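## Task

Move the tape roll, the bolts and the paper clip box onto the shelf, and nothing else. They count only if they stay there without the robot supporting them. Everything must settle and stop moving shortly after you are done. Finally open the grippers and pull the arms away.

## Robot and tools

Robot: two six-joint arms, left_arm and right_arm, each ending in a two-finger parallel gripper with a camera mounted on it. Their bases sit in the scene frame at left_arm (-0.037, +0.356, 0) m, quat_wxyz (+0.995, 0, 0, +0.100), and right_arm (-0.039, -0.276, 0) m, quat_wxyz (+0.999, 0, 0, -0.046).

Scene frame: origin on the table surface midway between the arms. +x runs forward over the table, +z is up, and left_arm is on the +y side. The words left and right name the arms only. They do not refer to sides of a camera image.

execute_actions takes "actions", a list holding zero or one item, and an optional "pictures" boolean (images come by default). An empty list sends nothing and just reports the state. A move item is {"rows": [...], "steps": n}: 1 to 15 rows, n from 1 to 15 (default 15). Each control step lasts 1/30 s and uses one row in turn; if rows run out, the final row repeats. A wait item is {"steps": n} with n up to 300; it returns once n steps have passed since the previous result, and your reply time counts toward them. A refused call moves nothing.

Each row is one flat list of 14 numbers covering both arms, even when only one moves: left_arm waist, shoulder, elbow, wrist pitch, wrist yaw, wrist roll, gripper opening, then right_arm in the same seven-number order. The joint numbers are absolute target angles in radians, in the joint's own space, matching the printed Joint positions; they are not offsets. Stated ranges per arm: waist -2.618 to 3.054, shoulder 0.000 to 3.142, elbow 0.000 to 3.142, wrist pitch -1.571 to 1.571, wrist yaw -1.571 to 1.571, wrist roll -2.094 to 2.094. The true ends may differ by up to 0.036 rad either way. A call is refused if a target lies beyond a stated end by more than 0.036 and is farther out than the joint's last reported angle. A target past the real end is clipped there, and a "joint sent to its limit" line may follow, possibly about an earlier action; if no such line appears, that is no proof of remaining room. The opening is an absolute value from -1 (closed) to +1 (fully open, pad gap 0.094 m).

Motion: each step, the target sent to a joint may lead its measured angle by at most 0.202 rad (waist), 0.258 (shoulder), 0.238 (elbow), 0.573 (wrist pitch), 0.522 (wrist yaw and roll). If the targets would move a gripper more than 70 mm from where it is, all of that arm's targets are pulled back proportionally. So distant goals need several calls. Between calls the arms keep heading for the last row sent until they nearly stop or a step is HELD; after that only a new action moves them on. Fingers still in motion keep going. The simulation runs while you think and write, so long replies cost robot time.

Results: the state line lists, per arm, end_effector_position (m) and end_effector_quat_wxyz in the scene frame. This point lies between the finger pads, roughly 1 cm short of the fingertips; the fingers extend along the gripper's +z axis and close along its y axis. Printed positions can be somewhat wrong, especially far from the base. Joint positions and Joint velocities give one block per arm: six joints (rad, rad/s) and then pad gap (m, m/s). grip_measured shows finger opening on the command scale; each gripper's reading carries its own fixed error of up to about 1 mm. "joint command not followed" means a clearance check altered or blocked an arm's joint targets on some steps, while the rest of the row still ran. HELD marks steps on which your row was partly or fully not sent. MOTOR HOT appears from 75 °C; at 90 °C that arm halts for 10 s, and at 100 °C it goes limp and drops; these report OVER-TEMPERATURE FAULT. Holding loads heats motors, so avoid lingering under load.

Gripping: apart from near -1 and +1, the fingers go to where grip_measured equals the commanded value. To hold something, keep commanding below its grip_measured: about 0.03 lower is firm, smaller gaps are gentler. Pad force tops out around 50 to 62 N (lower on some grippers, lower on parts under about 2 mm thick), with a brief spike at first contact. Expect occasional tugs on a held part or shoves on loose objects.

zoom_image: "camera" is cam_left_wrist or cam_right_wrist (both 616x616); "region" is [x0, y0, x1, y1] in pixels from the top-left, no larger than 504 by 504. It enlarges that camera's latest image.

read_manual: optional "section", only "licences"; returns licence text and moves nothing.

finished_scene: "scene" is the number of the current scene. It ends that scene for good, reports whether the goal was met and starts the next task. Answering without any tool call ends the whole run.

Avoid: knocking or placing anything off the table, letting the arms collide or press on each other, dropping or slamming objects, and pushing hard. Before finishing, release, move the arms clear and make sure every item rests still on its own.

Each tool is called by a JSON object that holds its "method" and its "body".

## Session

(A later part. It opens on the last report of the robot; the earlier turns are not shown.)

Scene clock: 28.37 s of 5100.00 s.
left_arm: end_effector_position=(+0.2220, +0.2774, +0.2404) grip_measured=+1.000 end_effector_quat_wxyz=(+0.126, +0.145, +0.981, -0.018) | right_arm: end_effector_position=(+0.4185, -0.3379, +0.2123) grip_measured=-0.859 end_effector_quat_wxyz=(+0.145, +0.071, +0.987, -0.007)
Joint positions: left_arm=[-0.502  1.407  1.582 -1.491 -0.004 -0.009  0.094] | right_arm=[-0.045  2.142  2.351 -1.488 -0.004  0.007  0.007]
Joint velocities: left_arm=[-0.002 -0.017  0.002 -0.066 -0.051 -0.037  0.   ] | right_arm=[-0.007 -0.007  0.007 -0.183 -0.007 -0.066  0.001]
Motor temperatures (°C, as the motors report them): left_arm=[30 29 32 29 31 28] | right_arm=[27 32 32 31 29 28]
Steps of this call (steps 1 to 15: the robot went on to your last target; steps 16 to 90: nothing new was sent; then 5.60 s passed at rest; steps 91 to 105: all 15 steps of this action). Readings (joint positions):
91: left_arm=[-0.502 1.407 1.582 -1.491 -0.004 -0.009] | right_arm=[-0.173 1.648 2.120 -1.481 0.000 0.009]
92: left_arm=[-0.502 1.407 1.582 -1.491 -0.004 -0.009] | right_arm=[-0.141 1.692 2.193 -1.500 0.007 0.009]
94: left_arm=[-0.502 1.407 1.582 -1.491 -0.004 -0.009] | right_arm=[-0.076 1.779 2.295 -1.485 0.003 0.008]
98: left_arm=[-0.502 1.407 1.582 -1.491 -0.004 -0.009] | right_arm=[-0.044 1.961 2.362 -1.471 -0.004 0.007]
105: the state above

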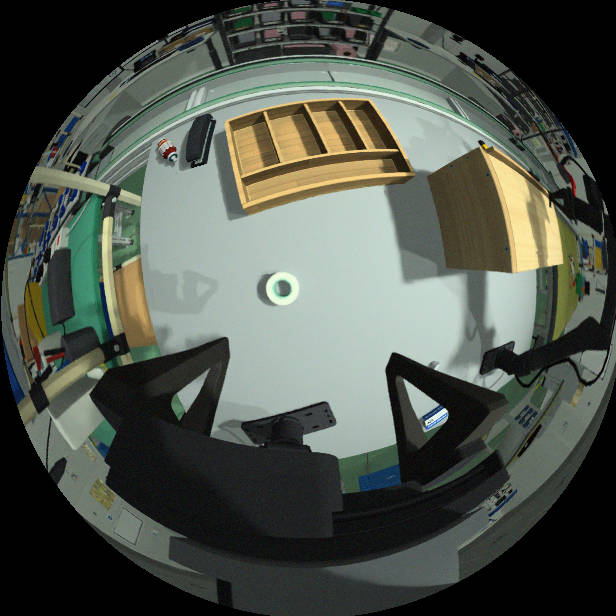

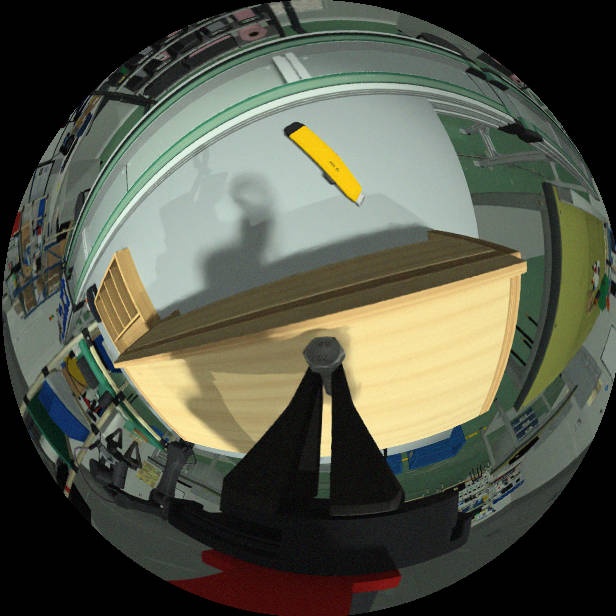

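{"method": "execute_actions", "body": {"actions": [{"rows":[[-0.5,1.4,1.6,-1.5,0,0,1,-0.05,2.13,2.35,-1.52,0,0,-0.92],[-0.5,1.4,1.6,-1.5,0,0,1,-0.05,2.14,2.35,-1.52,0,0,-0.92],[-0.5,1.4,1.6,-1.5,0,0,1,-0.05,2.15,2.35,-1.52,0,0,-0.92],[-0.5,1.4,1.6,-1.5,0,0,1,-0.05,2.16,2.35,-1.52,0,0,-0.92]]}]}}

Scene clock: 29.87 s of 5100.00 s.
left_arm: end_effector_position=(+0.2220, +0.2774, +0.2404) grip_measured=+1.000 end_effector_quat_wxyz=(+0.126, +0.145, +0.981, -0.018) | right_arm: end_effector_position=(+0.4151, -0.3374, +0.1983) grip_measured=-0.859 end_effector_quat_wxyz=(+0.119, +0.072, +0.990, -0.006)
Joint positions: left_arm=[-0.502  1.407  1.582 -1.491 -0.004 -0.009  0.094] | right_arm=[-0.045  2.17   2.351 -1.513 -0.004  0.007  0.007]
Joint velocities: left_arm=[-0.007 -0.007 -0.007 -0.022 -0.007  0.066  0.   ] | right_arm=[ 0.012 -0.012 -0.017 -0.022 -0.022 -0.095  0.   ]
Motor temperatures (°C, as the motors report them): left_arm=[30 29 32 29 31 28] | right_arm=[27 33 32 31 29 28]
Steps of this call (steps 1 to 30: the robot went on to your last target; steps 31 to 45: all 15 steps of this action). Readings (joint positions):
31: left_arm=[-0.502 1.407 1.582 -1.491 -0.004 -0.009] | right_arm=[-0.045 2.086 2.351 -1.496 -0.004 0.007]
32: left_arm=[-0.502 1.407 1.582 -1.491 -0.004 -0.009] | right_arm=[-0.045 2.091 2.351 -1.498 -0.004 0.007]
34: left_arm=[-0.502 1.407 1.582 -1.491 -0.004 -0.009] | right_arm=[-0.045 2.111 2.351 -1.503 -0.004 0.007]
38: left_arm=[-0.502 1.407 1.582 -1.491 -0.004 -0.009] | right_arm=[-0.045 2.159 2.351 -1.509 -0.004 0.007]
45: the state above

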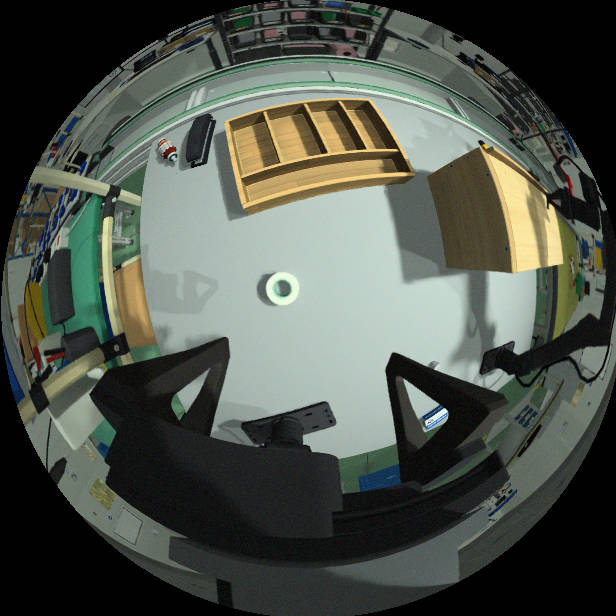

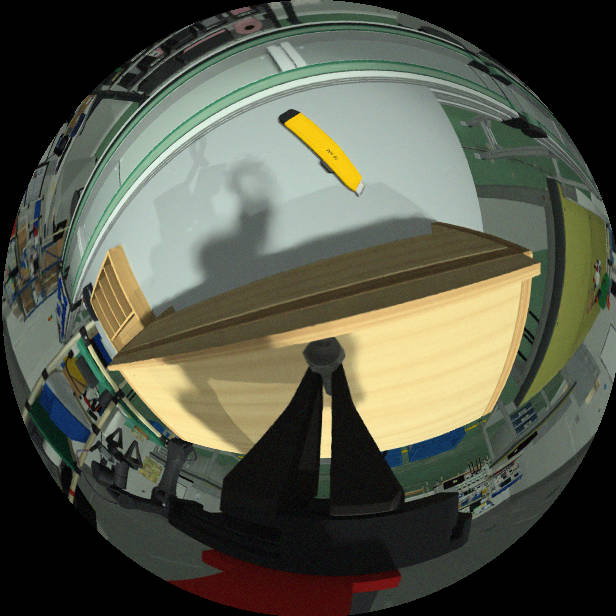

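A touch lower, then release.

{"method": "execute_actions", "body": {"actions": [{"rows":[[-0.5,1.4,1.6,-1.5,0,0,1,-0.05,2.17,2.35,-1.53,0,0,-0.92],[-0.5,1.4,1.6,-1.5,0,0,1,-0.05,2.18,2.35,-1.53,0,0,-0.92]],"steps":10}], "pictures": false}}

{"method": "execute_actions", "body": {"actions": [{"rows":[[-0.5,1.4,1.6,-1.5,0,0,1,-0.05,2.18,2.35,-1.53,0,0,-0.2]],"steps":10}]}}

Scene clock: 30.77 s of 5100.00 s.
left_arm: end_effector_position=(+0.2220, +0.2774, +0.2404) grip_measured=+1.000 end_effector_quat_wxyz=(+0.126, +0.145, +0.981, -0.018) | right_arm: end_effector_position=(+0.4129, -0.3371, +0.1977) grip_measured=-0.859 end_effector_quat_wxyz=(+0.114, +0.072, +0.991, -0.005)
Joint positions: left_arm=[-0.502  1.407  1.582 -1.491 -0.004 -0.009  0.094] | right_arm=[-0.045  2.17   2.351 -1.522 -0.004  0.007  0.007]
Joint velocities: left_arm=[-0.012 -0.017  0.002  0.007 -0.022  0.022  0.   ] | right_arm=[-0.012 -0.012 -0.007 -0.066  0.007 -0.11  -0.   ]
Motor temperatures (°C, as the motors report them): left_arm=[30 29 32 29 31 28] | right_arm=[27 33 32 31 29 28]
Steps of this call (steps 1 to 15: the robot went on to your last target; steps 16 to 17: nothing new was sent; steps 18 to 27: all 10 steps of this action). Readings (joint positions):
18: left_arm=[-0.502 1.407 1.582 -1.491 -0.004 -0.009] | right_arm=[-0.045 2.170 2.351 -1.514 -0.004 0.007]
19: left_arm=[-0.502 1.407 1.582 -1.491 -0.004 -0.009] | right_arm=[-0.045 2.170 2.351 -1.516 -0.004 0.007]
21: left_arm=[-0.502 1.407 1.582 -1.491 -0.004 -0.009] | right_arm=[-0.045 2.170 2.351 -1.519 -0.004 0.007]
25: left_arm=[-0.502 1.407 1.582 -1.491 -0.004 -0.009] | right_arm=[-0.045 2.170 2.351 -1.522 -0.004 0.007]
27: the state above

Scene clock: 31.10 s of 5100.00 s.
left_arm: end_effector_position=(+0.2220, +0.2774, +0.2404) grip_measured=+1.000 end_effector_quat_wxyz=(+0.126, +0.145, +0.981, -0.018) | right_arm: end_effector_position=(+0.4129, -0.3371, +0.1977) grip_measured=-0.202 end_effector_quat_wxyz=(+0.114, +0.072, +0.991, -0.005)
Joint positions: left_arm=[-0.502  1.407  1.582 -1.491 -0.004 -0.009  0.094] | right_arm=[-0.045  2.17   2.351 -1.522 -0.004  0.007  0.037]
Joint velocities: left_arm=[-0.007 -0.002 -0.007 -0.037 -0.022  0.007  0.   ] | right_arm=[-0.012 -0.002  0.002  0.007  0.037 -0.022 -0.   ]
Motor temperatures (°C, as the motors report them): left_arm=[30 29 32 29 31 28] | right_arm=[27 33 32 31 29 28]
Steps of this call (steps 1 to 10: all 10 steps of this action). Readings (joint positions):
1: left_arm=[-0.502 1.407 1.582 -1.491 -0.004 -0.009] | right_arm=[-0.045 2.170 2.351 -1.522 -0.004 0.007]
2: left_arm=[-0.502 1.407 1.582 -1.491 -0.004 -0.009] | right_arm=[-0.045 2.170 2.351 -1.522 -0.004 0.007]
4: left_arm=[-0.502 1.407 1.582 -1.491 -0.004 -0.009] | right_arm=[-0.045 2.170 2.351 -1.522 -0.004 0.007]
8: left_arm=[-0.502 1.407 1.582 -1.491 -0.004 -0.009] | right_arm=[-0.045 2.170 2.351 -1.522 -0.004 0.007]
10: the state above

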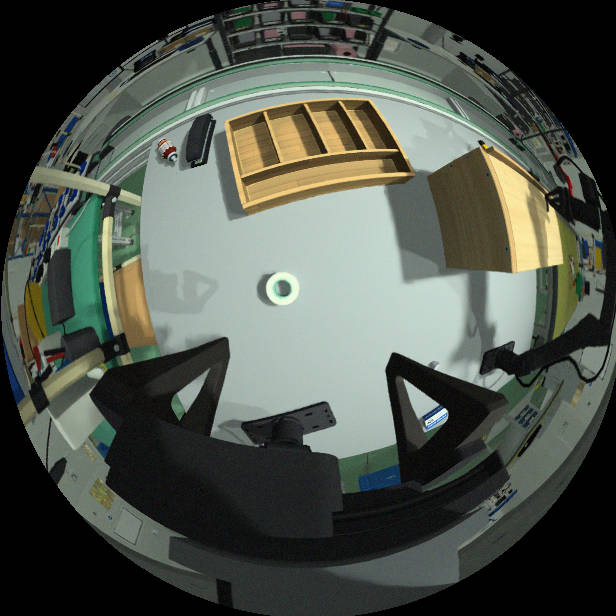

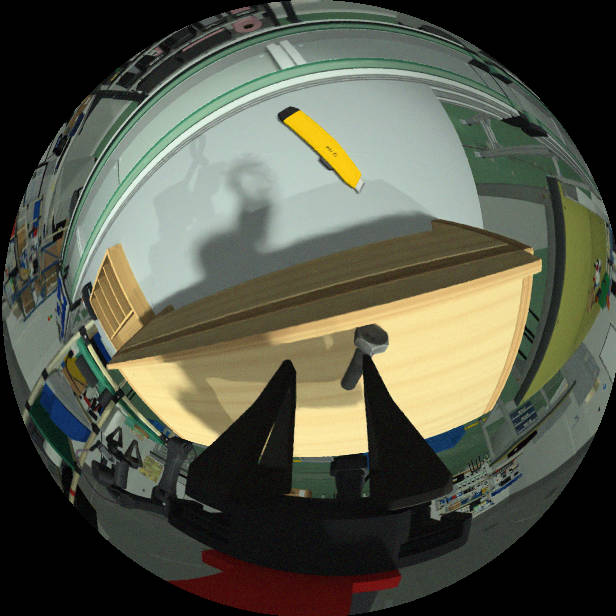

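{"method": "execute_actions", "body": {"actions": [{"rows":[[-0.3,1.3,1.5,-1.5,0,0,1,-0.05,1.5,1.95,-1.5,0,0,1]]}], "pictures": false}}

{"method": "execute_actions", "body": {"actions": [{"rows":[[-0.3,1.3,1.5,-1.5,0,0,1,1.4,1.3,1.4,-1.45,0,0,1]]}], "pictures": false}}

{"method": "execute_actions", "body": {"actions": [{"steps":20}]}}

Scene clock: 32.53 s of 5100.00 s.
left_arm: end_effector_position=(+0.2098, +0.3342, +0.2396) grip_measured=+1.000 end_effector_quat_wxyz=(+0.132, +0.045, +0.990, -0.005) | right_arm: end_effector_position=(+0.2656, -0.3167, +0.3501) grip_measured=+1.000 end_effector_quat_wxyz=(+0.295, +0.068, +0.953, -0.017)
Joint positions: left_arm=[-0.296  1.315  1.506 -1.496 -0.004 -0.005  0.094] | right_arm=[-0.045  1.438  1.965 -1.498 -0.004  0.007  0.094]
Joint velocities: left_arm=[ 0.002 -0.002 -0.002  0.022  0.037 -0.022  0.   ] | right_arm=[-0.007  0.066 -0.017  0.037 -0.081 -0.022  0.   ]
Motor temperatures (°C, as the motors report them): left_arm=[30 30 32 29 31 28] | right_arm=[27 33 32 31 29 28]
Steps of this call (steps 1 to 15: the robot went on to your last target; steps 16 to 28: nothing new was sent; steps 29 to 43: all 15 steps of this action). Readings (joint positions):
29: left_arm=[-0.474 1.394 1.565 -1.479 0.011 -0.006] | right_arm=[-0.045 2.130 2.288 -1.487 -0.004 0.007]
30: left_arm=[-0.418 1.374 1.539 -1.475 0.014 -0.005] | right_arm=[-0.045 2.069 2.189 -1.467 -0.004 0.007]
32: left_arm=[-0.320 1.341 1.509 -1.488 -0.000 -0.005] | right_arm=[-0.045 1.931 2.028 -1.485 -0.004 0.007]
36: left_arm=[-0.296 1.315 1.506 -1.496 -0.005 -0.005] | right_arm=[-0.045 1.692 1.965 -1.509 -0.004 0.007]
43: the state above

Scene clock: 33.03 s of 5100.00 s.
left_arm: end_effector_position=(+0.2098, +0.3342, +0.2396) grip_measured=+1.000 end_effector_quat_wxyz=(+0.132, +0.045, +0.990, -0.005) | right_arm: end_effector_position=(+0.1095, -0.0810, +0.2079) grip_measured=+1.000 end_effector_quat_wxyz=(+0.089, -0.439, +0.893, +0.043)
Joint positions: left_arm=[-0.296  1.315  1.506 -1.496 -0.004 -0.005  0.094] | right_arm=[ 1.012  1.325  1.394 -1.441  0.002  0.006  0.094]
Joint velocities: left_arm=[-0.002  0.002  0.007 -0.051 -0.051 -0.037  0.   ] | right_arm=[ 2.137  0.002 -0.007 -0.037 -0.037 -0.022  0.   ]
Motor temperatures (°C, as the motors report them): left_arm=[30 30 32 29 31 28] | right_arm=[27 33 32 31 29 28]
Steps of this call (steps 1 to 15: all 15 steps of this action). Readings (joint positions):
1: left_arm=[-0.296 1.315 1.506 -1.496 -0.004 -0.005] | right_arm=[-0.012 1.415 1.915 -1.461 0.016 0.008]
2: left_arm=[-0.296 1.315 1.506 -1.496 -0.004 -0.005] | right_arm=[0.052 1.380 1.833 -1.433 0.021 0.008]
4: left_arm=[-0.296 1.315 1.506 -1.496 -0.004 -0.005] | right_arm=[0.197 1.327 1.684 -1.432 0.014 0.008]
8: left_arm=[-0.296 1.315 1.506 -1.496 -0.004 -0.005] | right_arm=[0.477 1.313 1.445 -1.439 0.008 0.007]
15: the state above

Scene clock: 33.70 s of 5100.00 s.
left_arm: end_effector_position=(+0.2098, +0.3342, +0.2396) grip_measured=+1.000 end_effector_quat_wxyz=(+0.132, +0.045, +0.990, -0.005) | right_arm: end_effector_position=(+0.0219, -0.0388, +0.2080) grip_measured=+1.000 end_effector_quat_wxyz=(+0.075, -0.605, +0.790, +0.066)
Joint positions: left_arm=[-0.296  1.315  1.506 -1.496 -0.004 -0.005  0.094] | right_arm=[ 1.401  1.325  1.394 -1.441 -0.013  0.003  0.094]
Joint velocities: left_arm=[ 0.002 -0.007 -0.007 -0.051  0.007 -0.022  0.   ] | right_arm=[ 0.002 -0.022  0.012 -0.051 -0.037 -0.007  0.   ]
Motor temperatures (°C, as the motors report them): left_arm=[30 30 32 29 31 28] | right_arm=[27 33 32 31 29 28]
Steps of this call (steps 1 to 20: the robot went on to your last target). Readings (joint positions):
1: left_arm=[-0.296 1.315 1.506 -1.496 -0.004 -0.005] | right_arm=[1.089 1.325 1.394 -1.440 0.002 0.006]
2: left_arm=[-0.296 1.315 1.506 -1.496 -0.004 -0.005] | right_arm=[1.165 1.325 1.394 -1.440 0.001 0.006]
4: left_arm=[-0.296 1.315 1.506 -1.496 -0.004 -0.005] | right_arm=[1.312 1.325 1.394 -1.439 -0.002 0.005]
8: left_arm=[-0.296 1.315 1.506 -1.496 -0.004 -0.005] | right_arm=[1.401 1.325 1.394 -1.440 -0.014 0.003]
20: the state above

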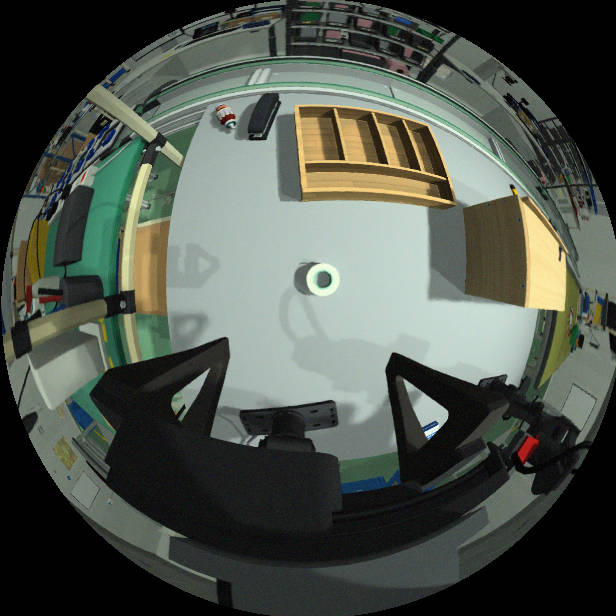

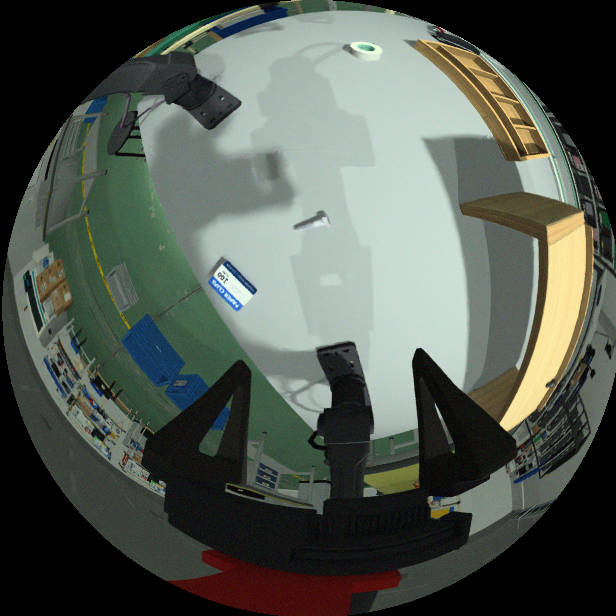

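{"method": "execute_actions", "body": {"actions": [{"rows":[[-0.3,1.3,1.5,-1.5,0,0,1,1.43,1.77,1.24,-1.03,0,1.31,-0.1]]}], "pictures": false}}

{"method": "execute_actions", "body": {"actions": [{"steps":20}]}}

Scene clock: 35.27 s of 5100.00 s.
left_arm: end_effector_position=(+0.2098, +0.3342, +0.2396) grip_measured=+1.000 end_effector_quat_wxyz=(+0.132, +0.045, +0.990, -0.005) | right_arm: end_effector_position=(+0.0312, +0.0189, +0.0455) grip_measured=-0.098 end_effector_quat_wxyz=(-0.017, -0.109, +0.993, -0.028)
Joint positions: left_arm=[-0.296  1.315  1.506 -1.496 -0.004 -0.005  0.094] | right_arm=[ 1.421  1.803  1.231 -1.062 -0.012  1.109  0.042]
Joint velocities: left_arm=[-0.012  0.012  0.007 -0.007 -0.022 -0.007  0.   ] | right_arm=[-0.012 -0.227 -0.002  0.168  0.022  1.311 -0.001]
Motor temperatures (°C, as the motors report them): left_arm=[30 30 32 29 31 28] | right_arm=[27 33 32 30 29 28]
Steps of this call (steps 1 to 15: the robot went on to your last target; steps 16 to 32: nothing new was sent; steps 33 to 47: all 15 steps of this action). Readings (joint positions):
33: left_arm=[-0.296 1.315 1.506 -1.496 -0.004 -0.005] | right_arm=[1.403 1.336 1.388 -1.422 -0.013 0.050]
34: left_arm=[-0.296 1.315 1.506 -1.496 -0.004 -0.005] | right_arm=[1.405 1.358 1.378 -1.386 -0.013 0.106]
36: left_arm=[-0.296 1.315 1.506 -1.496 -0.004 -0.005] | right_arm=[1.408 1.441 1.354 -1.307 -0.013 0.225]
40: left_arm=[-0.296 1.315 1.506 -1.496 -0.004 -0.005] | right_arm=[1.415 1.674 1.301 -1.160 -0.012 0.529]
47: the state above

Scene clock: 35.93 s of 5100.00 s.
left_arm: end_effector_position=(+0.2098, +0.3342, +0.2396) grip_measured=+1.000 end_effector_quat_wxyz=(+0.132, +0.045, +0.990, -0.005) | right_arm: end_effector_position=(+0.0333, +0.0272, +0.0517) grip_measured=-0.098 end_effector_quat_wxyz=(-0.008, -0.014, +1.000, -0.005)
Joint positions: left_arm=[-0.296  1.315  1.506 -1.496 -0.004 -0.005  0.094] | right_arm=[ 1.421  1.781  1.231 -1.035 -0.012  1.299  0.042]
Joint velocities: left_arm=[ 0.012 -0.002  0.002 -0.095 -0.095 -0.007  0.   ] | right_arm=[-0.017 -0.007 -0.002  0.051  0.022 -0.081 -0.   ]
Motor temperatures (°C, as the motors report them): left_arm=[30 30 32 29 31 28] | right_arm=[27 33 32 30 29 28]
Steps of this call (steps 1 to 20: the robot went on to your last target). Readings (joint positions):
1: left_arm=[-0.296 1.315 1.506 -1.496 -0.004 -0.005] | right_arm=[1.421 1.795 1.231 -1.056 -0.012 1.147]
2: left_arm=[-0.296 1.315 1.506 -1.496 -0.004 -0.005] | right_arm=[1.421 1.789 1.231 -1.052 -0.012 1.178]
4: left_arm=[-0.296 1.315 1.506 -1.496 -0.004 -0.005] | right_arm=[1.421 1.781 1.231 -1.045 -0.012 1.223]
8: left_arm=[-0.296 1.315 1.506 -1.496 -0.004 -0.005] | right_arm=[1.421 1.781 1.231 -1.039 -0.012 1.270]
20: the state above

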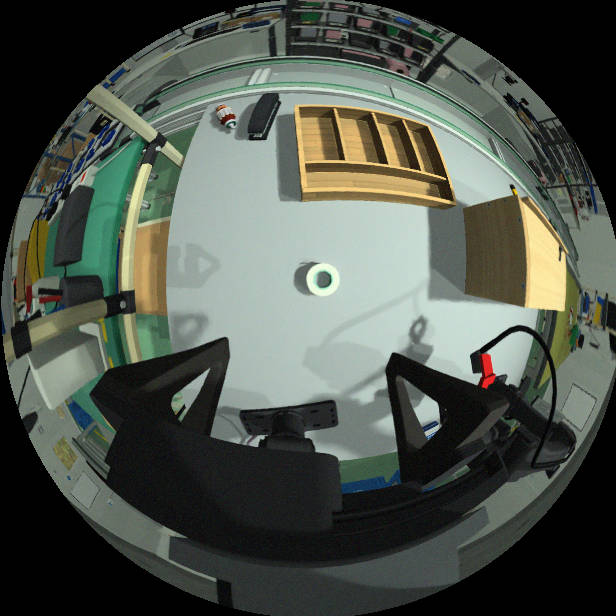

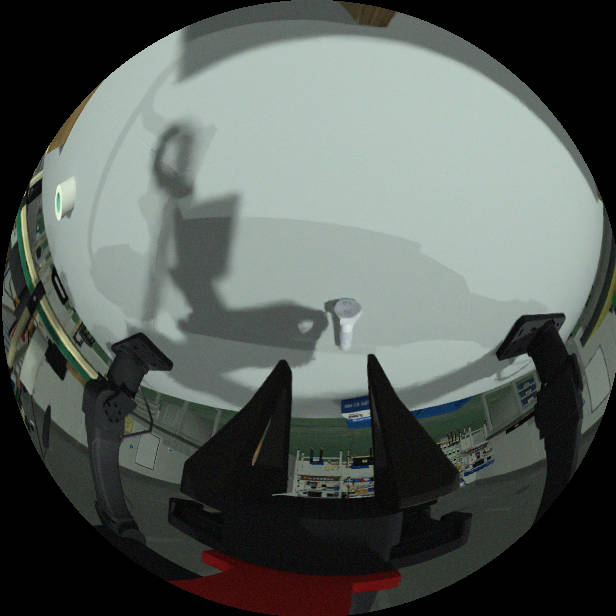

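{"method": "execute_actions", "body": {"actions": [{"rows":[[-0.3,1.3,1.5,-1.5,0,0,1,1.48,1.71,1.13,-0.98,0,1.31,-0.1],[-0.3,1.3,1.5,-1.5,0,0,1,1.48,1.71,1.13,-0.98,0,1.31,-0.1],[-0.3,1.3,1.5,-1.5,0,0,1,1.48,1.71,1.13,-0.98,0,1.31,-0.1],[-0.3,1.3,1.5,-1.5,0,0,1,1.48,1.71,1.13,-0.98,0,1.31,-0.1],[-0.3,1.3,1.5,-1.5,0,0,1,1.48,1.71,1.13,-0.98,0,1.31,-0.1],[-0.3,1.3,1.5,-1.5,0,0,1,1.48,1.725,1.05,-0.88,0,1.31,-0.1]]}]}}

Scene clock: 37.87 s of 5100.00 s.
left_arm: end_effector_position=(+0.2098, +0.3342, +0.2396) grip_measured=+1.000 end_effector_quat_wxyz=(+0.132, +0.045, +0.990, -0.005) | right_arm: end_effector_position=(+0.0131, +0.0120, +0.0285) grip_measured=-0.098 end_effector_quat_wxyz=(-0.003, -0.041, +0.999, +0.006)
Joint positions: left_arm=[-0.296  1.315  1.506 -1.496 -0.004 -0.005  0.094] | right_arm=[ 1.478  1.722  1.063 -0.9   -0.009  1.303  0.042]
Joint velocities: left_arm=[ 0.002  0.007  0.002 -0.037  0.022 -0.007  0.   ] | right_arm=[-0.002 -0.002 -0.017  0.066 -0.007 -0.037 -0.   ]
Motor temperatures (°C, as the motors report them): left_arm=[30 30 32 29 31 28] | right_arm=[27 33 32 30 29 28]
Steps of this call (steps 1 to 15: the robot went on to your last target; steps 16 to 43: nothing new was sent; steps 44 to 58: all 15 steps of this action). Readings (joint positions):
44: left_arm=[-0.296 1.315 1.506 -1.496 -0.004 -0.005] | right_arm=[1.427 1.771 1.215 -1.016 -0.010 1.302]
45: left_arm=[-0.296 1.315 1.506 -1.496 -0.004 -0.005] | right_arm=[1.438 1.755 1.191 -1.001 -0.009 1.302]
47: left_arm=[-0.296 1.315 1.506 -1.496 -0.004 -0.005] | right_arm=[1.465 1.730 1.159 -0.999 -0.009 1.302]
51: left_arm=[-0.296 1.315 1.506 -1.496 -0.004 -0.005] | right_arm=[1.478 1.721 1.098 -0.936 -0.009 1.302]
58: the state above

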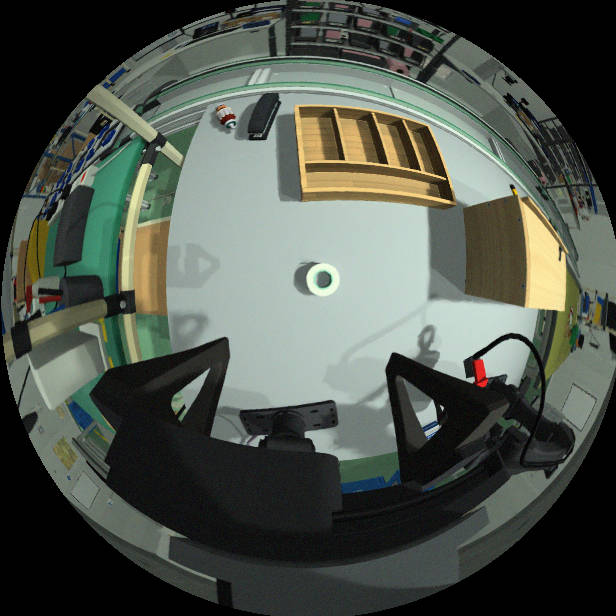

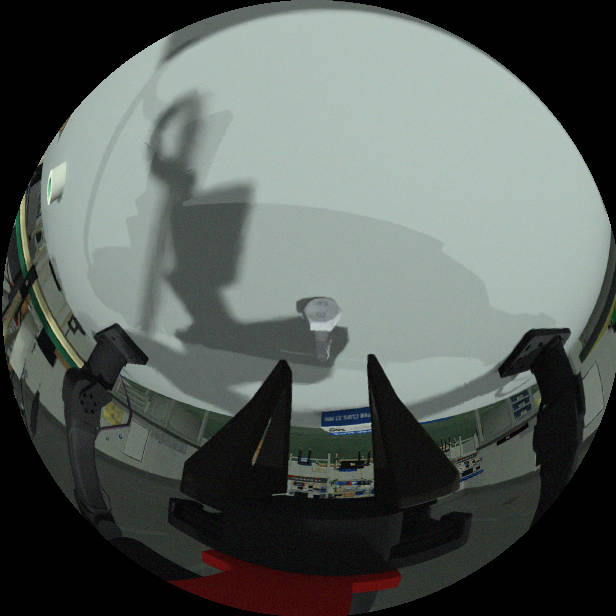

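{"method": "execute_actions", "body": {"actions": [{"rows":[[-0.3,1.3,1.5,-1.5,0,0,1,1.47,1.735,1.01,-0.84,0,1.31,-0.1],[-0.3,1.3,1.5,-1.5,0,0,1,1.47,1.735,1.01,-0.84,0,1.31,-0.1],[-0.3,1.3,1.5,-1.5,0,0,1,1.47,1.735,1.01,-0.84,0,1.31,-0.1],[-0.3,1.3,1.5,-1.5,0,0,1,1.47,1.735,1.01,-0.84,0,1.31,-0.1],[-0.3,1.3,1.5,-1.5,0,0,1,1.47,1.745,0.965,-0.79,0,1.31,-0.1]]}]}}

Scene clock: 40.03 s of 5100.00 s.
left_arm: end_effector_position=(+0.2098, +0.3342, +0.2396) grip_measured=+1.000 end_effector_quat_wxyz=(+0.132, +0.045, +0.990, -0.005) | right_arm: end_effector_position=(+0.0117, +0.0046, +0.0056) grip_measured=-0.098 end_effector_quat_wxyz=(-0.003, -0.041, +0.999, +0.005)
Joint positions: left_arm=[-0.296  1.315  1.506 -1.496 -0.004 -0.005  0.094] | right_arm=[ 1.478  1.739  0.981 -0.804 -0.009  1.303  0.042]
Joint velocities: left_arm=[ 0.022 -0.012  0.012 -0.022 -0.066 -0.022  0.   ] | right_arm=[-0.017  0.007 -0.007 -0.007 -0.007 -0.022 -0.001]
Motor temperatures (°C, as the motors report them): left_arm=[30 30 32 29 31 28] | right_arm=[27 33 32 30 29 28]
Steps of this call (steps 1 to 30: the robot went on to your last target; steps 31 to 50: nothing new was sent; steps 51 to 65: all 15 steps of this action). Readings (joint positions):
51: left_arm=[-0.296 1.315 1.506 -1.496 -0.004 -0.005] | right_arm=[1.478 1.722 1.058 -0.876 -0.009 1.303]
52: left_arm=[-0.296 1.315 1.506 -1.496 -0.004 -0.005] | right_arm=[1.478 1.722 1.051 -0.866 -0.009 1.303]
54: left_arm=[-0.296 1.315 1.506 -1.496 -0.004 -0.005] | right_arm=[1.478 1.724 1.037 -0.858 -0.009 1.303]
58: left_arm=[-0.296 1.315 1.506 -1.496 -0.004 -0.005] | right_arm=[1.478 1.732 0.992 -0.820 -0.009 1.303]
65: the state above

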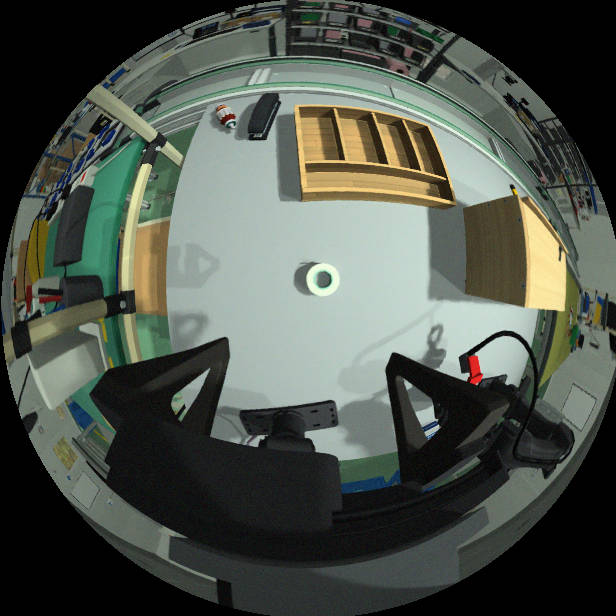

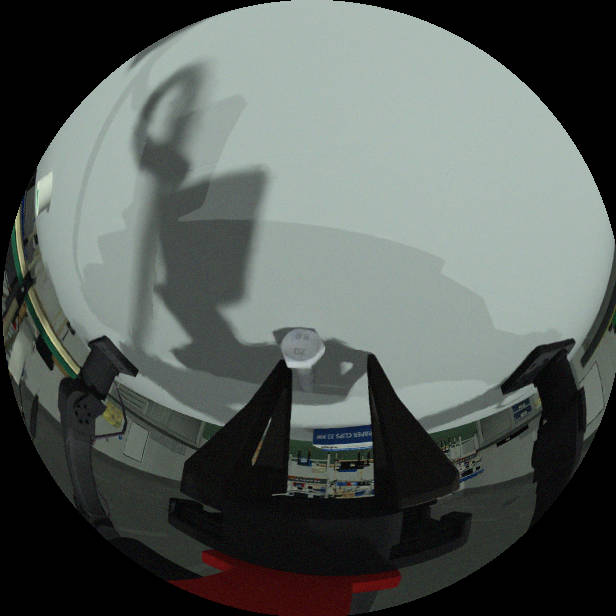

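Shaft is between the fingers (leftish). Close.

{"method": "execute_actions", "body": {"actions": [{"rows":[[-0.3,1.3,1.5,-1.5,0,0,1,1.47,1.745,0.975,-0.80,0,1.31,-0.92]]}]}}

Scene clock: 40.93 s of 5100.00 s.
left_arm: end_effector_position=(+0.2098, +0.3342, +0.2396) grip_measured=+1.000 end_effector_quat_wxyz=(+0.132, +0.045, +0.990, -0.005) | right_arm: end_effector_position=(+0.0118, +0.0053, +0.0056) grip_measured=-0.874 end_effector_quat_wxyz=(-0.003, -0.041, +0.999, +0.006)
Joint positions: left_arm=[-0.296  1.315  1.506 -1.496 -0.004 -0.005  0.094] | right_arm=[ 1.478  1.739  0.981 -0.801 -0.009  1.303  0.006]
Joint velocities: left_arm=[ 0.012 -0.002 -0.022 -0.022  0.007 -0.081  0.   ] | right_arm=[-0.002 -0.017 -0.007 -0.051 -0.022  0.022 -0.001]
Motor temperatures (°C, as the motors report them): left_arm=[30 30 32 29 31 28] | right_arm=[27 33 32 30 29 28]
Steps of this call (steps 1 to 12: the robot went on to your last target; steps 13 to 27: all 15 steps of this action). Readings (joint positions):
13: left_arm=[-0.296 1.315 1.506 -1.496 -0.004 -0.005] | right_arm=[1.478 1.739 0.981 -0.803 -0.009 1.303]
14: left_arm=[-0.296 1.315 1.506 -1.496 -0.004 -0.005] | right_arm=[1.478 1.739 0.981 -0.802 -0.009 1.303]
16: left_arm=[-0.296 1.315 1.506 -1.496 -0.004 -0.005] | right_arm=[1.478 1.739 0.981 -0.801 -0.009 1.303]
20: left_arm=[-0.296 1.315 1.506 -1.496 -0.004 -0.005] | right_arm=[1.478 1.739 0.981 -0.801 -0.009 1.303]
27: the state above

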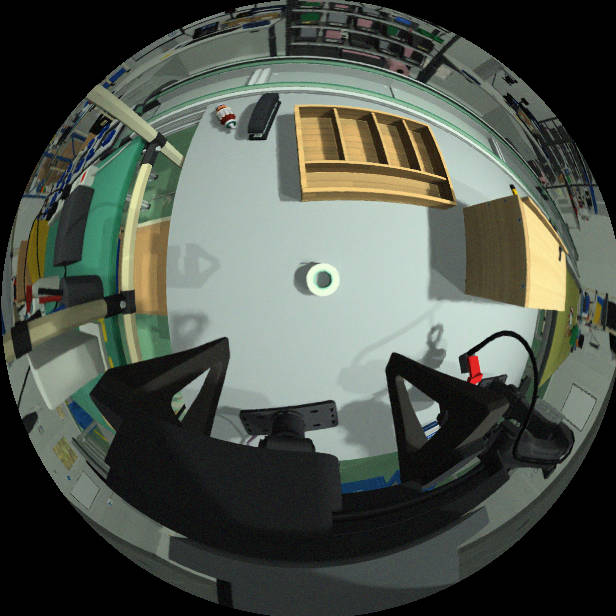

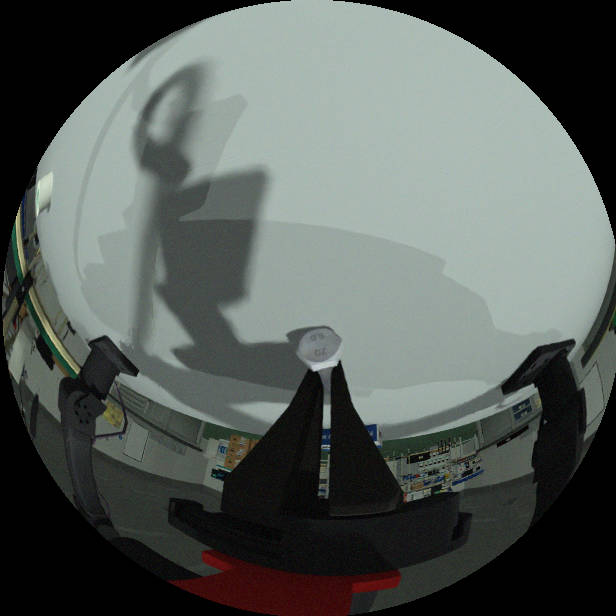

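{"method": "execute_actions", "body": {"actions": [{"rows":[[-0.3,1.3,1.5,-1.5,0,0,1,1.47,1.6,1.3,-1.1,0,1.31,-0.92],[-0.3,1.3,1.5,-1.5,0,0,1,1.47,1.5,1.6,-1.4,0,1.31,-0.92],[-0.3,1.3,1.5,-1.5,0,0,1,1.47,1.5,1.9,-1.5,0,1.31,-0.92]],"steps":15}]}}

Scene clock: 44.47 s of 5100.00 s.
left_arm: end_effector_position=(+0.2098, +0.3342, +0.2396) grip_measured=+1.000 end_effector_quat_wxyz=(+0.132, +0.045, +0.990, -0.005) | right_arm: end_effector_position=(+0.0209, +0.0537, +0.3023) grip_measured=-0.874 end_effector_quat_wxyz=(+0.051, -0.040, +0.968, +0.244)
Joint positions: left_arm=[-0.296  1.315  1.506 -1.496 -0.004 -0.005  0.094] | right_arm=[ 1.478  1.512  1.85  -1.406 -0.01   1.304  0.006]
Joint velocities: left_arm=[-0.012  0.012  0.002  0.022 -0.022 -0.051  0.   ] | right_arm=[-0.007 -0.335  1.189 -0.007 -0.007  0.081 -0.001]
Motor temperatures (°C, as the motors report them): left_arm=[30 30 31 29 31 28] | right_arm=[27 33 32 30 29 28]
Steps of this call (steps 1 to 15: the robot went on to your last target; steps 16 to 90: nothing new was sent; then 0.03 s passed at rest; steps 91 to 105: all 15 steps of this action). Readings (joint positions):
91: left_arm=[-0.296 1.315 1.506 -1.496 -0.004 -0.005] | right_arm=[1.478 1.735 1.003 -0.840 -0.010 1.303]
92: left_arm=[-0.296 1.315 1.506 -1.496 -0.004 -0.005] | right_arm=[1.478 1.720 1.033 -0.900 -0.010 1.303]
94: left_arm=[-0.296 1.315 1.506 -1.496 -0.004 -0.005] | right_arm=[1.478 1.660 1.106 -1.021 -0.010 1.303]
98: left_arm=[-0.296 1.315 1.506 -1.496 -0.004 -0.005] | right_arm=[1.478 1.555 1.327 -1.245 -0.010 1.303]
105: the state above

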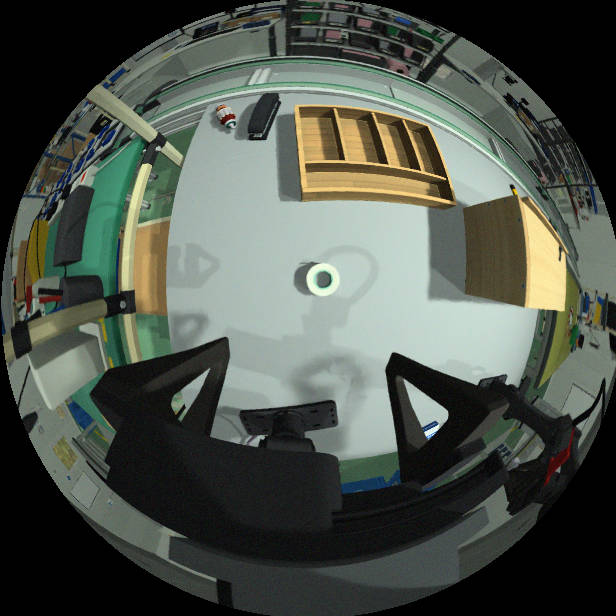

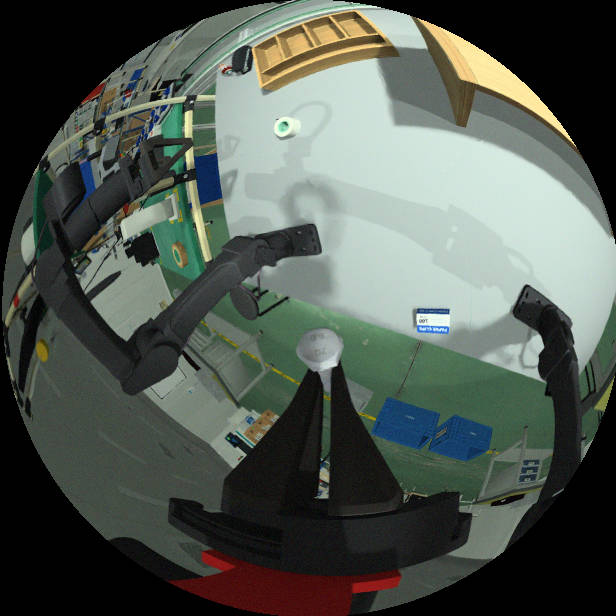

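{"method": "execute_actions", "body": {"actions": [{"rows":[[-0.3,1.3,1.5,-1.5,0,0,1,0.2,1.5,2.0,-1.5,0,0,-0.92]],"steps":15}], "pictures": false}}

{"method": "execute_actions", "body": {"actions": [{"rows":[[-0.3,1.3,1.5,-1.5,0,0,1,0.2,1.5,2.05,-1.5,0,0,-0.92]],"steps":15}], "pictures": false}}

{"method": "execute_actions", "body": {"actions": [{"rows":[[-0.3,1.3,1.5,-1.5,0,0,1,0.2,1.6,2.1,-1.5,0,0,-0.92],[-0.3,1.3,1.5,-1.5,0,0,1,0.2,1.6,2.1,-1.5,0,0,-0.92],[-0.3,1.3,1.5,-1.5,0,0,1,0.2,1.6,2.1,-1.5,0,0,-0.92],[-0.3,1.3,1.5,-1.5,0,0,1,0.2,1.8,2.3,-1.5,0,0,-0.92],[-0.3,1.3,1.5,-1.5,0,0,1,0.2,1.8,2.3,-1.5,0,0,-0.92],[-0.3,1.3,1.5,-1.5,0,0,1,0.2,1.8,2.3,-1.5,0,0,-0.92],[-0.3,1.3,1.5,-1.5,0,0,1,0.2,1.8,2.3,-1.5,0,0,-0.92],[-0.3,1.3,1.5,-1.5,0,0,1,0.2,1.9,2.35,-1.5,0,0,-0.92],[-0.3,1.3,1.5,-1.5,0,0,1,0.2,1.9,2.35,-1.5,0,0,-0.92],[-0.3,1.3,1.5,-1.5,0,0,1,0.2,1.9,2.35,-1.5,0,0,-0.92],[-0.3,1.3,1.5,-1.5,0,0,1,0.2,2.0,2.37,-1.5,0,0,-0.92]],"steps":15}], "pictures": false}}

{"method": "execute_actions", "body": {"actions": [{"rows":[[-0.3,1.3,1.5,-1.5,0,0,1,0.2,2.08,2.37,-1.5,0,0,-0.92]],"steps":15}]}}

Scene clock: 47.97 s of 5100.00 s.
left_arm: end_effector_position=(+0.2098, +0.3342, +0.2396) grip_measured=+1.000 end_effector_quat_wxyz=(+0.132, +0.045, +0.990, -0.005) | right_arm: end_effector_position=(+0.2721, -0.1760, +0.3337) grip_measured=-0.874 end_effector_quat_wxyz=(+0.266, -0.091, +0.958, +0.062)
Joint positions: left_arm=[-0.296  1.315  1.506 -1.496 -0.004 -0.005  0.094] | right_arm=[ 0.396  1.508  1.971 -1.48  -0.01   0.117  0.006]
Joint velocities: left_arm=[ 0.007 -0.007 -0.017 -0.037 -0.022 -0.051  0.   ] | right_arm=[-2.122 -0.002 -0.007  0.066  0.022 -0.755 -0.001]
Motor temperatures (°C, as the motors report them): left_arm=[30 30 31 29 31 28] | right_arm=[27 32 32 30 29 28]
Steps of this call (steps 1 to 30: the robot went on to your last target; steps 31 to 90: nothing new was sent; steps 91 to 105: all 15 steps of this action). Readings (joint positions):
91: left_arm=[-0.296 1.315 1.506 -1.496 -0.004 -0.005] | right_arm=[1.447 1.499 1.912 -1.495 -0.029 1.221]
92: left_arm=[-0.296 1.315 1.506 -1.496 -0.004 -0.005] | right_arm=[1.388 1.505 1.931 -1.498 -0.037 1.121]
94: left_arm=[-0.296 1.315 1.506 -1.496 -0.004 -0.005] | right_arm=[1.239 1.508 1.957 -1.487 -0.033 0.922]
98: left_arm=[-0.296 1.315 1.506 -1.496 -0.004 -0.005] | right_arm=[0.932 1.508 1.971 -1.480 -0.021 0.523]
105: the state above

Scene clock: 48.47 s of 5100.00 s.
left_arm: end_effector_position=(+0.2098, +0.3342, +0.2396) grip_measured=+1.000 end_effector_quat_wxyz=(+0.132, +0.045, +0.990, -0.005) | right_arm: end_effector_position=(+0.2865, -0.2448, +0.3482) grip_measured=-0.874 end_effector_quat_wxyz=(+0.291, -0.039, +0.956, +0.011)
Joint positions: left_arm=[-0.296  1.315  1.506 -1.496 -0.004 -0.005  0.094] | right_arm=[ 0.192  1.511  2.023 -1.493  0.011  0.013  0.006]
Joint velocities: left_arm=[ 0.002 -0.007 -0.012 -0.037 -0.037  0.007  0.   ] | right_arm=[-0.027  0.007  0.007  0.007 -0.022 -0.125  0.   ]
Motor temperatures (°C, as the motors report them): left_arm=[30 30 31 29 31 28] | right_arm=[27 32 32 30 29 28]
Steps of this call (steps 1 to 15: all 15 steps of this action). Readings (joint positions):
1: left_arm=[-0.296 1.315 1.506 -1.496 -0.004 -0.005] | right_arm=[0.321 1.510 1.979 -1.484 -0.009 0.095]
2: left_arm=[-0.296 1.315 1.506 -1.496 -0.004 -0.005] | right_arm=[0.258 1.513 1.990 -1.486 -0.002 0.079]
4: left_arm=[-0.296 1.315 1.506 -1.496 -0.004 -0.005] | right_arm=[0.196 1.514 2.009 -1.487 0.015 0.057]
8: left_arm=[-0.296 1.315 1.506 -1.496 -0.004 -0.005] | right_arm=[0.192 1.511 2.023 -1.488 0.012 0.029]
15: the state above

Scene clock: 48.97 s of 5100.00 s.
left_arm: end_effector_position=(+0.2098, +0.3342, +0.2396) grip_measured=+1.000 end_effector_quat_wxyz=(+0.132, +0.045, +0.990, -0.005) | right_arm: end_effector_position=(+0.4039, -0.2330, +0.2606) grip_measured=-0.874 end_effector_quat_wxyz=(+0.197, -0.043, +0.979, +0.005)
Joint positions: left_arm=[-0.296  1.315  1.506 -1.496 -0.004 -0.005  0.094] | right_arm=[ 0.192  2.019  2.335 -1.49   0.011  0.009  0.006]
Joint velocities: left_arm=[-0.007 -0.017  0.002  0.066 -0.037 -0.037  0.   ] | right_arm=[ 0.002  0.515 -0.012  0.007  0.037 -0.11  -0.   ]
Motor temperatures (°C, as the motors report them): left_arm=[30 30 31 29 31 28] | right_arm=[27 32 32 30 29 28]
Steps of this call (steps 1 to 15: all 15 steps of this action). Readings (joint positions):
1: left_arm=[-0.296 1.315 1.506 -1.496 -0.004 -0.005] | right_arm=[0.192 1.522 2.038 -1.503 0.011 0.013]
2: left_arm=[-0.296 1.315 1.506 -1.496 -0.004 -0.005] | right_arm=[0.192 1.538 2.058 -1.507 0.011 0.012]
4: left_arm=[-0.296 1.315 1.506 -1.496 -0.004 -0.005] | right_arm=[0.192 1.602 2.128 -1.532 0.011 0.011]
8: left_arm=[-0.296 1.315 1.506 -1.496 -0.004 -0.005] | right_arm=[0.192 1.792 2.288 -1.494 0.011 0.009]
15: the state above

Scene clock: 49.47 s of 5100.00 s.
left_arm: end_effector_position=(+0.2098, +0.3342, +0.2396) grip_measured=+1.000 end_effector_quat_wxyz=(+0.132, +0.045, +0.990, -0.005) | right_arm: end_effector_position=(+0.4124, -0.2322, +0.2289) grip_measured=-0.874 end_effector_quat_wxyz=(+0.159, -0.044, +0.986, +0.003)
Joint positions: left_arm=[-0.296  1.315  1.506 -1.496 -0.004 -0.005  0.094] | right_arm=[ 0.192  2.093  2.337 -1.495  0.011  0.009  0.006]
Joint velocities: left_arm=[-0.002 -0.012 -0.002 -0.007  0.022 -0.051  0.   ] | right_arm=[-0.012  0.007 -0.002 -0.007 -0.037 -0.007  0.   ]
Motor temperatures (°C, as the motors report them): left_arm=[30 30 31 29 31 28] | right_arm=[27 33 32 30 29 28]
Steps of this call (steps 1 to 15: all 15 steps of this action). Readings (joint positions):
1: left_arm=[-0.296 1.315 1.506 -1.496 -0.004 -0.005] | right_arm=[0.192 2.040 2.336 -1.492 0.011 0.009]
2: left_arm=[-0.296 1.315 1.506 -1.496 -0.004 -0.005] | right_arm=[0.192 2.056 2.337 -1.492 0.011 0.009]
4: left_arm=[-0.296 1.315 1.506 -1.496 -0.004 -0.005] | right_arm=[0.192 2.081 2.337 -1.493 0.011 0.009]
8: left_arm=[-0.296 1.315 1.506 -1.496 -0.004 -0.005] | right_arm=[0.192 2.095 2.337 -1.494 0.011 0.009]
15: the state above

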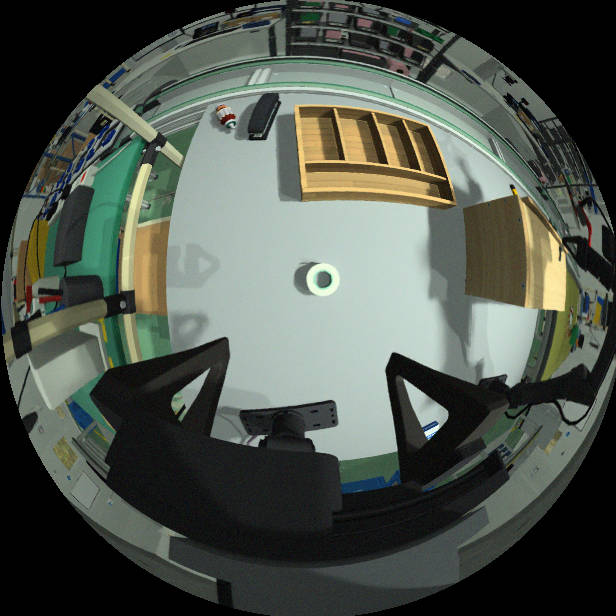

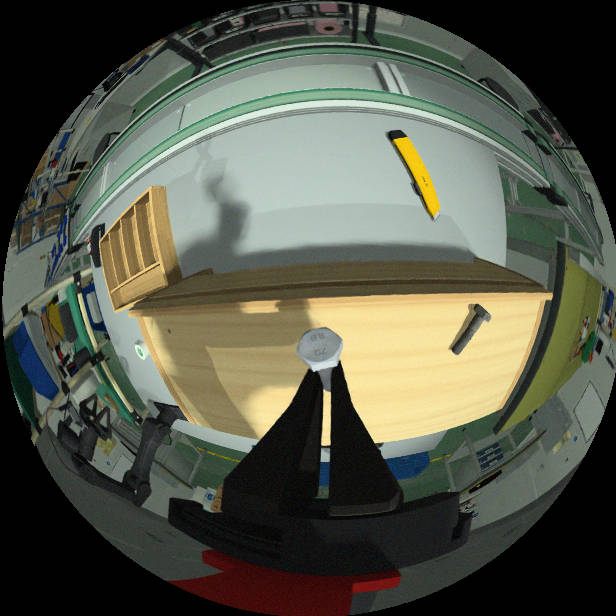

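{"method": "execute_actions", "body": {"actions": [{"rows":[[-0.3,1.3,1.5,-1.5,0,0,1,0.2,2.13,2.33,-1.5,0,0,-0.92]],"steps":12}]}}

Scene clock: 50.37 s of 5100.00 s.
left_arm: end_effector_position=(+0.2098, +0.3342, +0.2396) grip_measured=+1.000 end_effector_quat_wxyz=(+0.132, +0.045, +0.990, -0.005) | right_arm: end_effector_position=(+0.4158, -0.2318, +0.2133) grip_measured=-0.874 end_effector_quat_wxyz=(+0.141, -0.044, +0.989, +0.002)
Joint positions: left_arm=[-0.296  1.315  1.506 -1.496 -0.004 -0.005  0.094] | right_arm=[ 0.192  2.129  2.337 -1.495  0.011  0.009  0.006]
Joint velocities: left_arm=[-0.012  0.002  0.002  0.007 -0.022 -0.022  0.   ] | right_arm=[ 0.007 -0.017 -0.002  0.007 -0.007 -0.022  0.001]
Motor temperatures (°C, as the motors report them): left_arm=[30 30 31 29 31 28] | right_arm=[27 33 32 30 29 28]
Steps of this call (steps 1 to 15: the robot went on to your last target; steps 16 to 27: all 12 steps of this action). Readings (joint positions):
16: left_arm=[-0.296 1.315 1.506 -1.496 -0.004 -0.005] | right_arm=[0.192 2.096 2.337 -1.495 0.011 0.009]
17: left_arm=[-0.296 1.315 1.506 -1.496 -0.004 -0.005] | right_arm=[0.192 2.099 2.337 -1.495 0.011 0.009]
19: left_arm=[-0.296 1.315 1.506 -1.496 -0.004 -0.005] | right_arm=[0.192 2.109 2.337 -1.495 0.011 0.009]
23: left_arm=[-0.296 1.315 1.506 -1.496 -0.004 -0.005] | right_arm=[0.192 2.127 2.337 -1.495 0.011 0.009]
27: the state above

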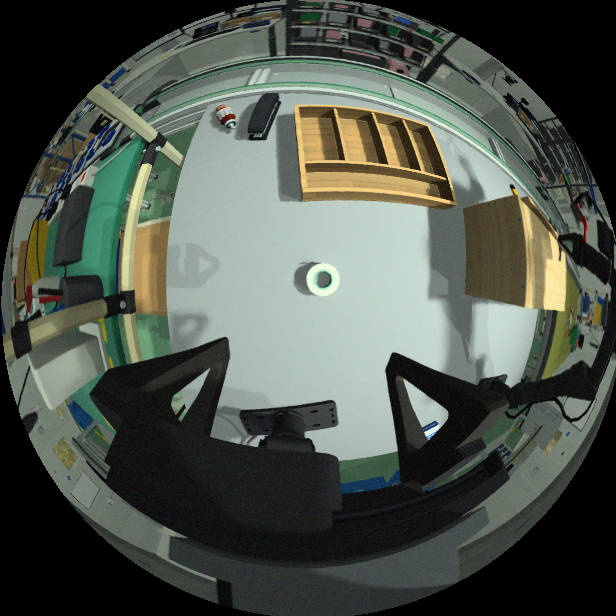

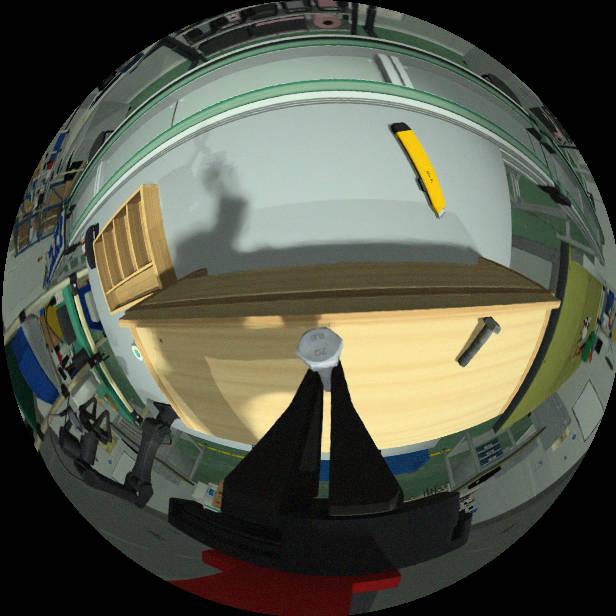

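{"method": "execute_actions", "body": {"actions": [{"rows":[[-0.3,1.3,1.5,-1.5,0,0,1,0.2,2.1,2.29,-1.53,0,0,-0.92],[-0.3,1.3,1.5,-1.5,0,0,1,0.2,2.1,2.25,-1.55,0,0,-0.92]],"steps":15}]}}

Scene clock: 51.40 s of 5100.00 s.
left_arm: end_effector_position=(+0.2098, +0.3342, +0.2396) grip_measured=+1.000 end_effector_quat_wxyz=(+0.132, +0.045, +0.990, -0.005) | right_arm: end_effector_position=(+0.3928, -0.2341, +0.1971) grip_measured=-0.874 end_effector_quat_wxyz=(+0.090, -0.045, +0.995, -0.000)
Joint positions: left_arm=[-0.296  1.315  1.506 -1.496 -0.004 -0.005  0.094] | right_arm=[ 0.192  2.112  2.265 -1.543  0.011  0.009  0.006]
Joint velocities: left_arm=[-0.012 -0.012 -0.007 -0.081  0.007 -0.051  0.   ] | right_arm=[ 0.002 -0.002 -0.012  0.066 -0.051 -0.022  0.   ]
Motor temperatures (°C, as the motors report them): left_arm=[30 30 31 29 31 28] | right_arm=[27 33 32 30 29 28]
Steps of this call (steps 1 to 15: the robot went on to your last target; step 16: nothing new was sent; steps 17 to 31: all 15 steps of this action). Readings (joint positions):
17: left_arm=[-0.296 1.315 1.506 -1.496 -0.004 -0.005] | right_arm=[0.192 2.127 2.331 -1.495 0.011 0.009]
18: left_arm=[-0.296 1.315 1.506 -1.496 -0.004 -0.005] | right_arm=[0.192 2.120 2.314 -1.497 0.011 0.009]
20: left_arm=[-0.296 1.315 1.506 -1.496 -0.004 -0.005] | right_arm=[0.192 2.112 2.285 -1.516 0.011 0.009]
24: left_arm=[-0.296 1.315 1.506 -1.496 -0.004 -0.005] | right_arm=[0.192 2.112 2.265 -1.539 0.011 0.009]
31: the state above

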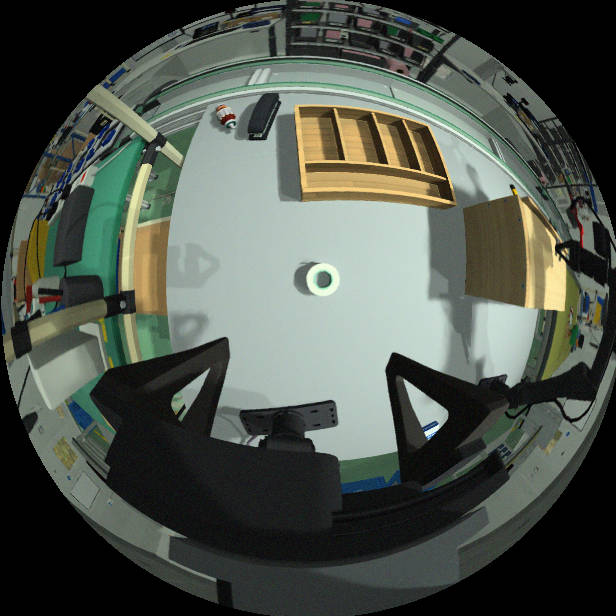

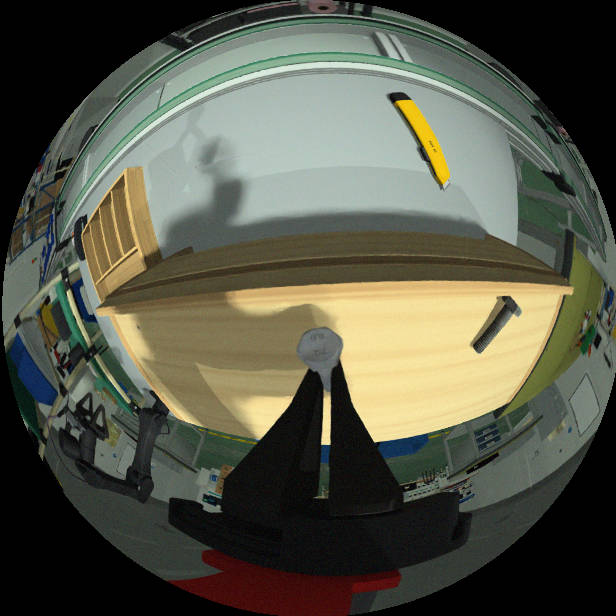

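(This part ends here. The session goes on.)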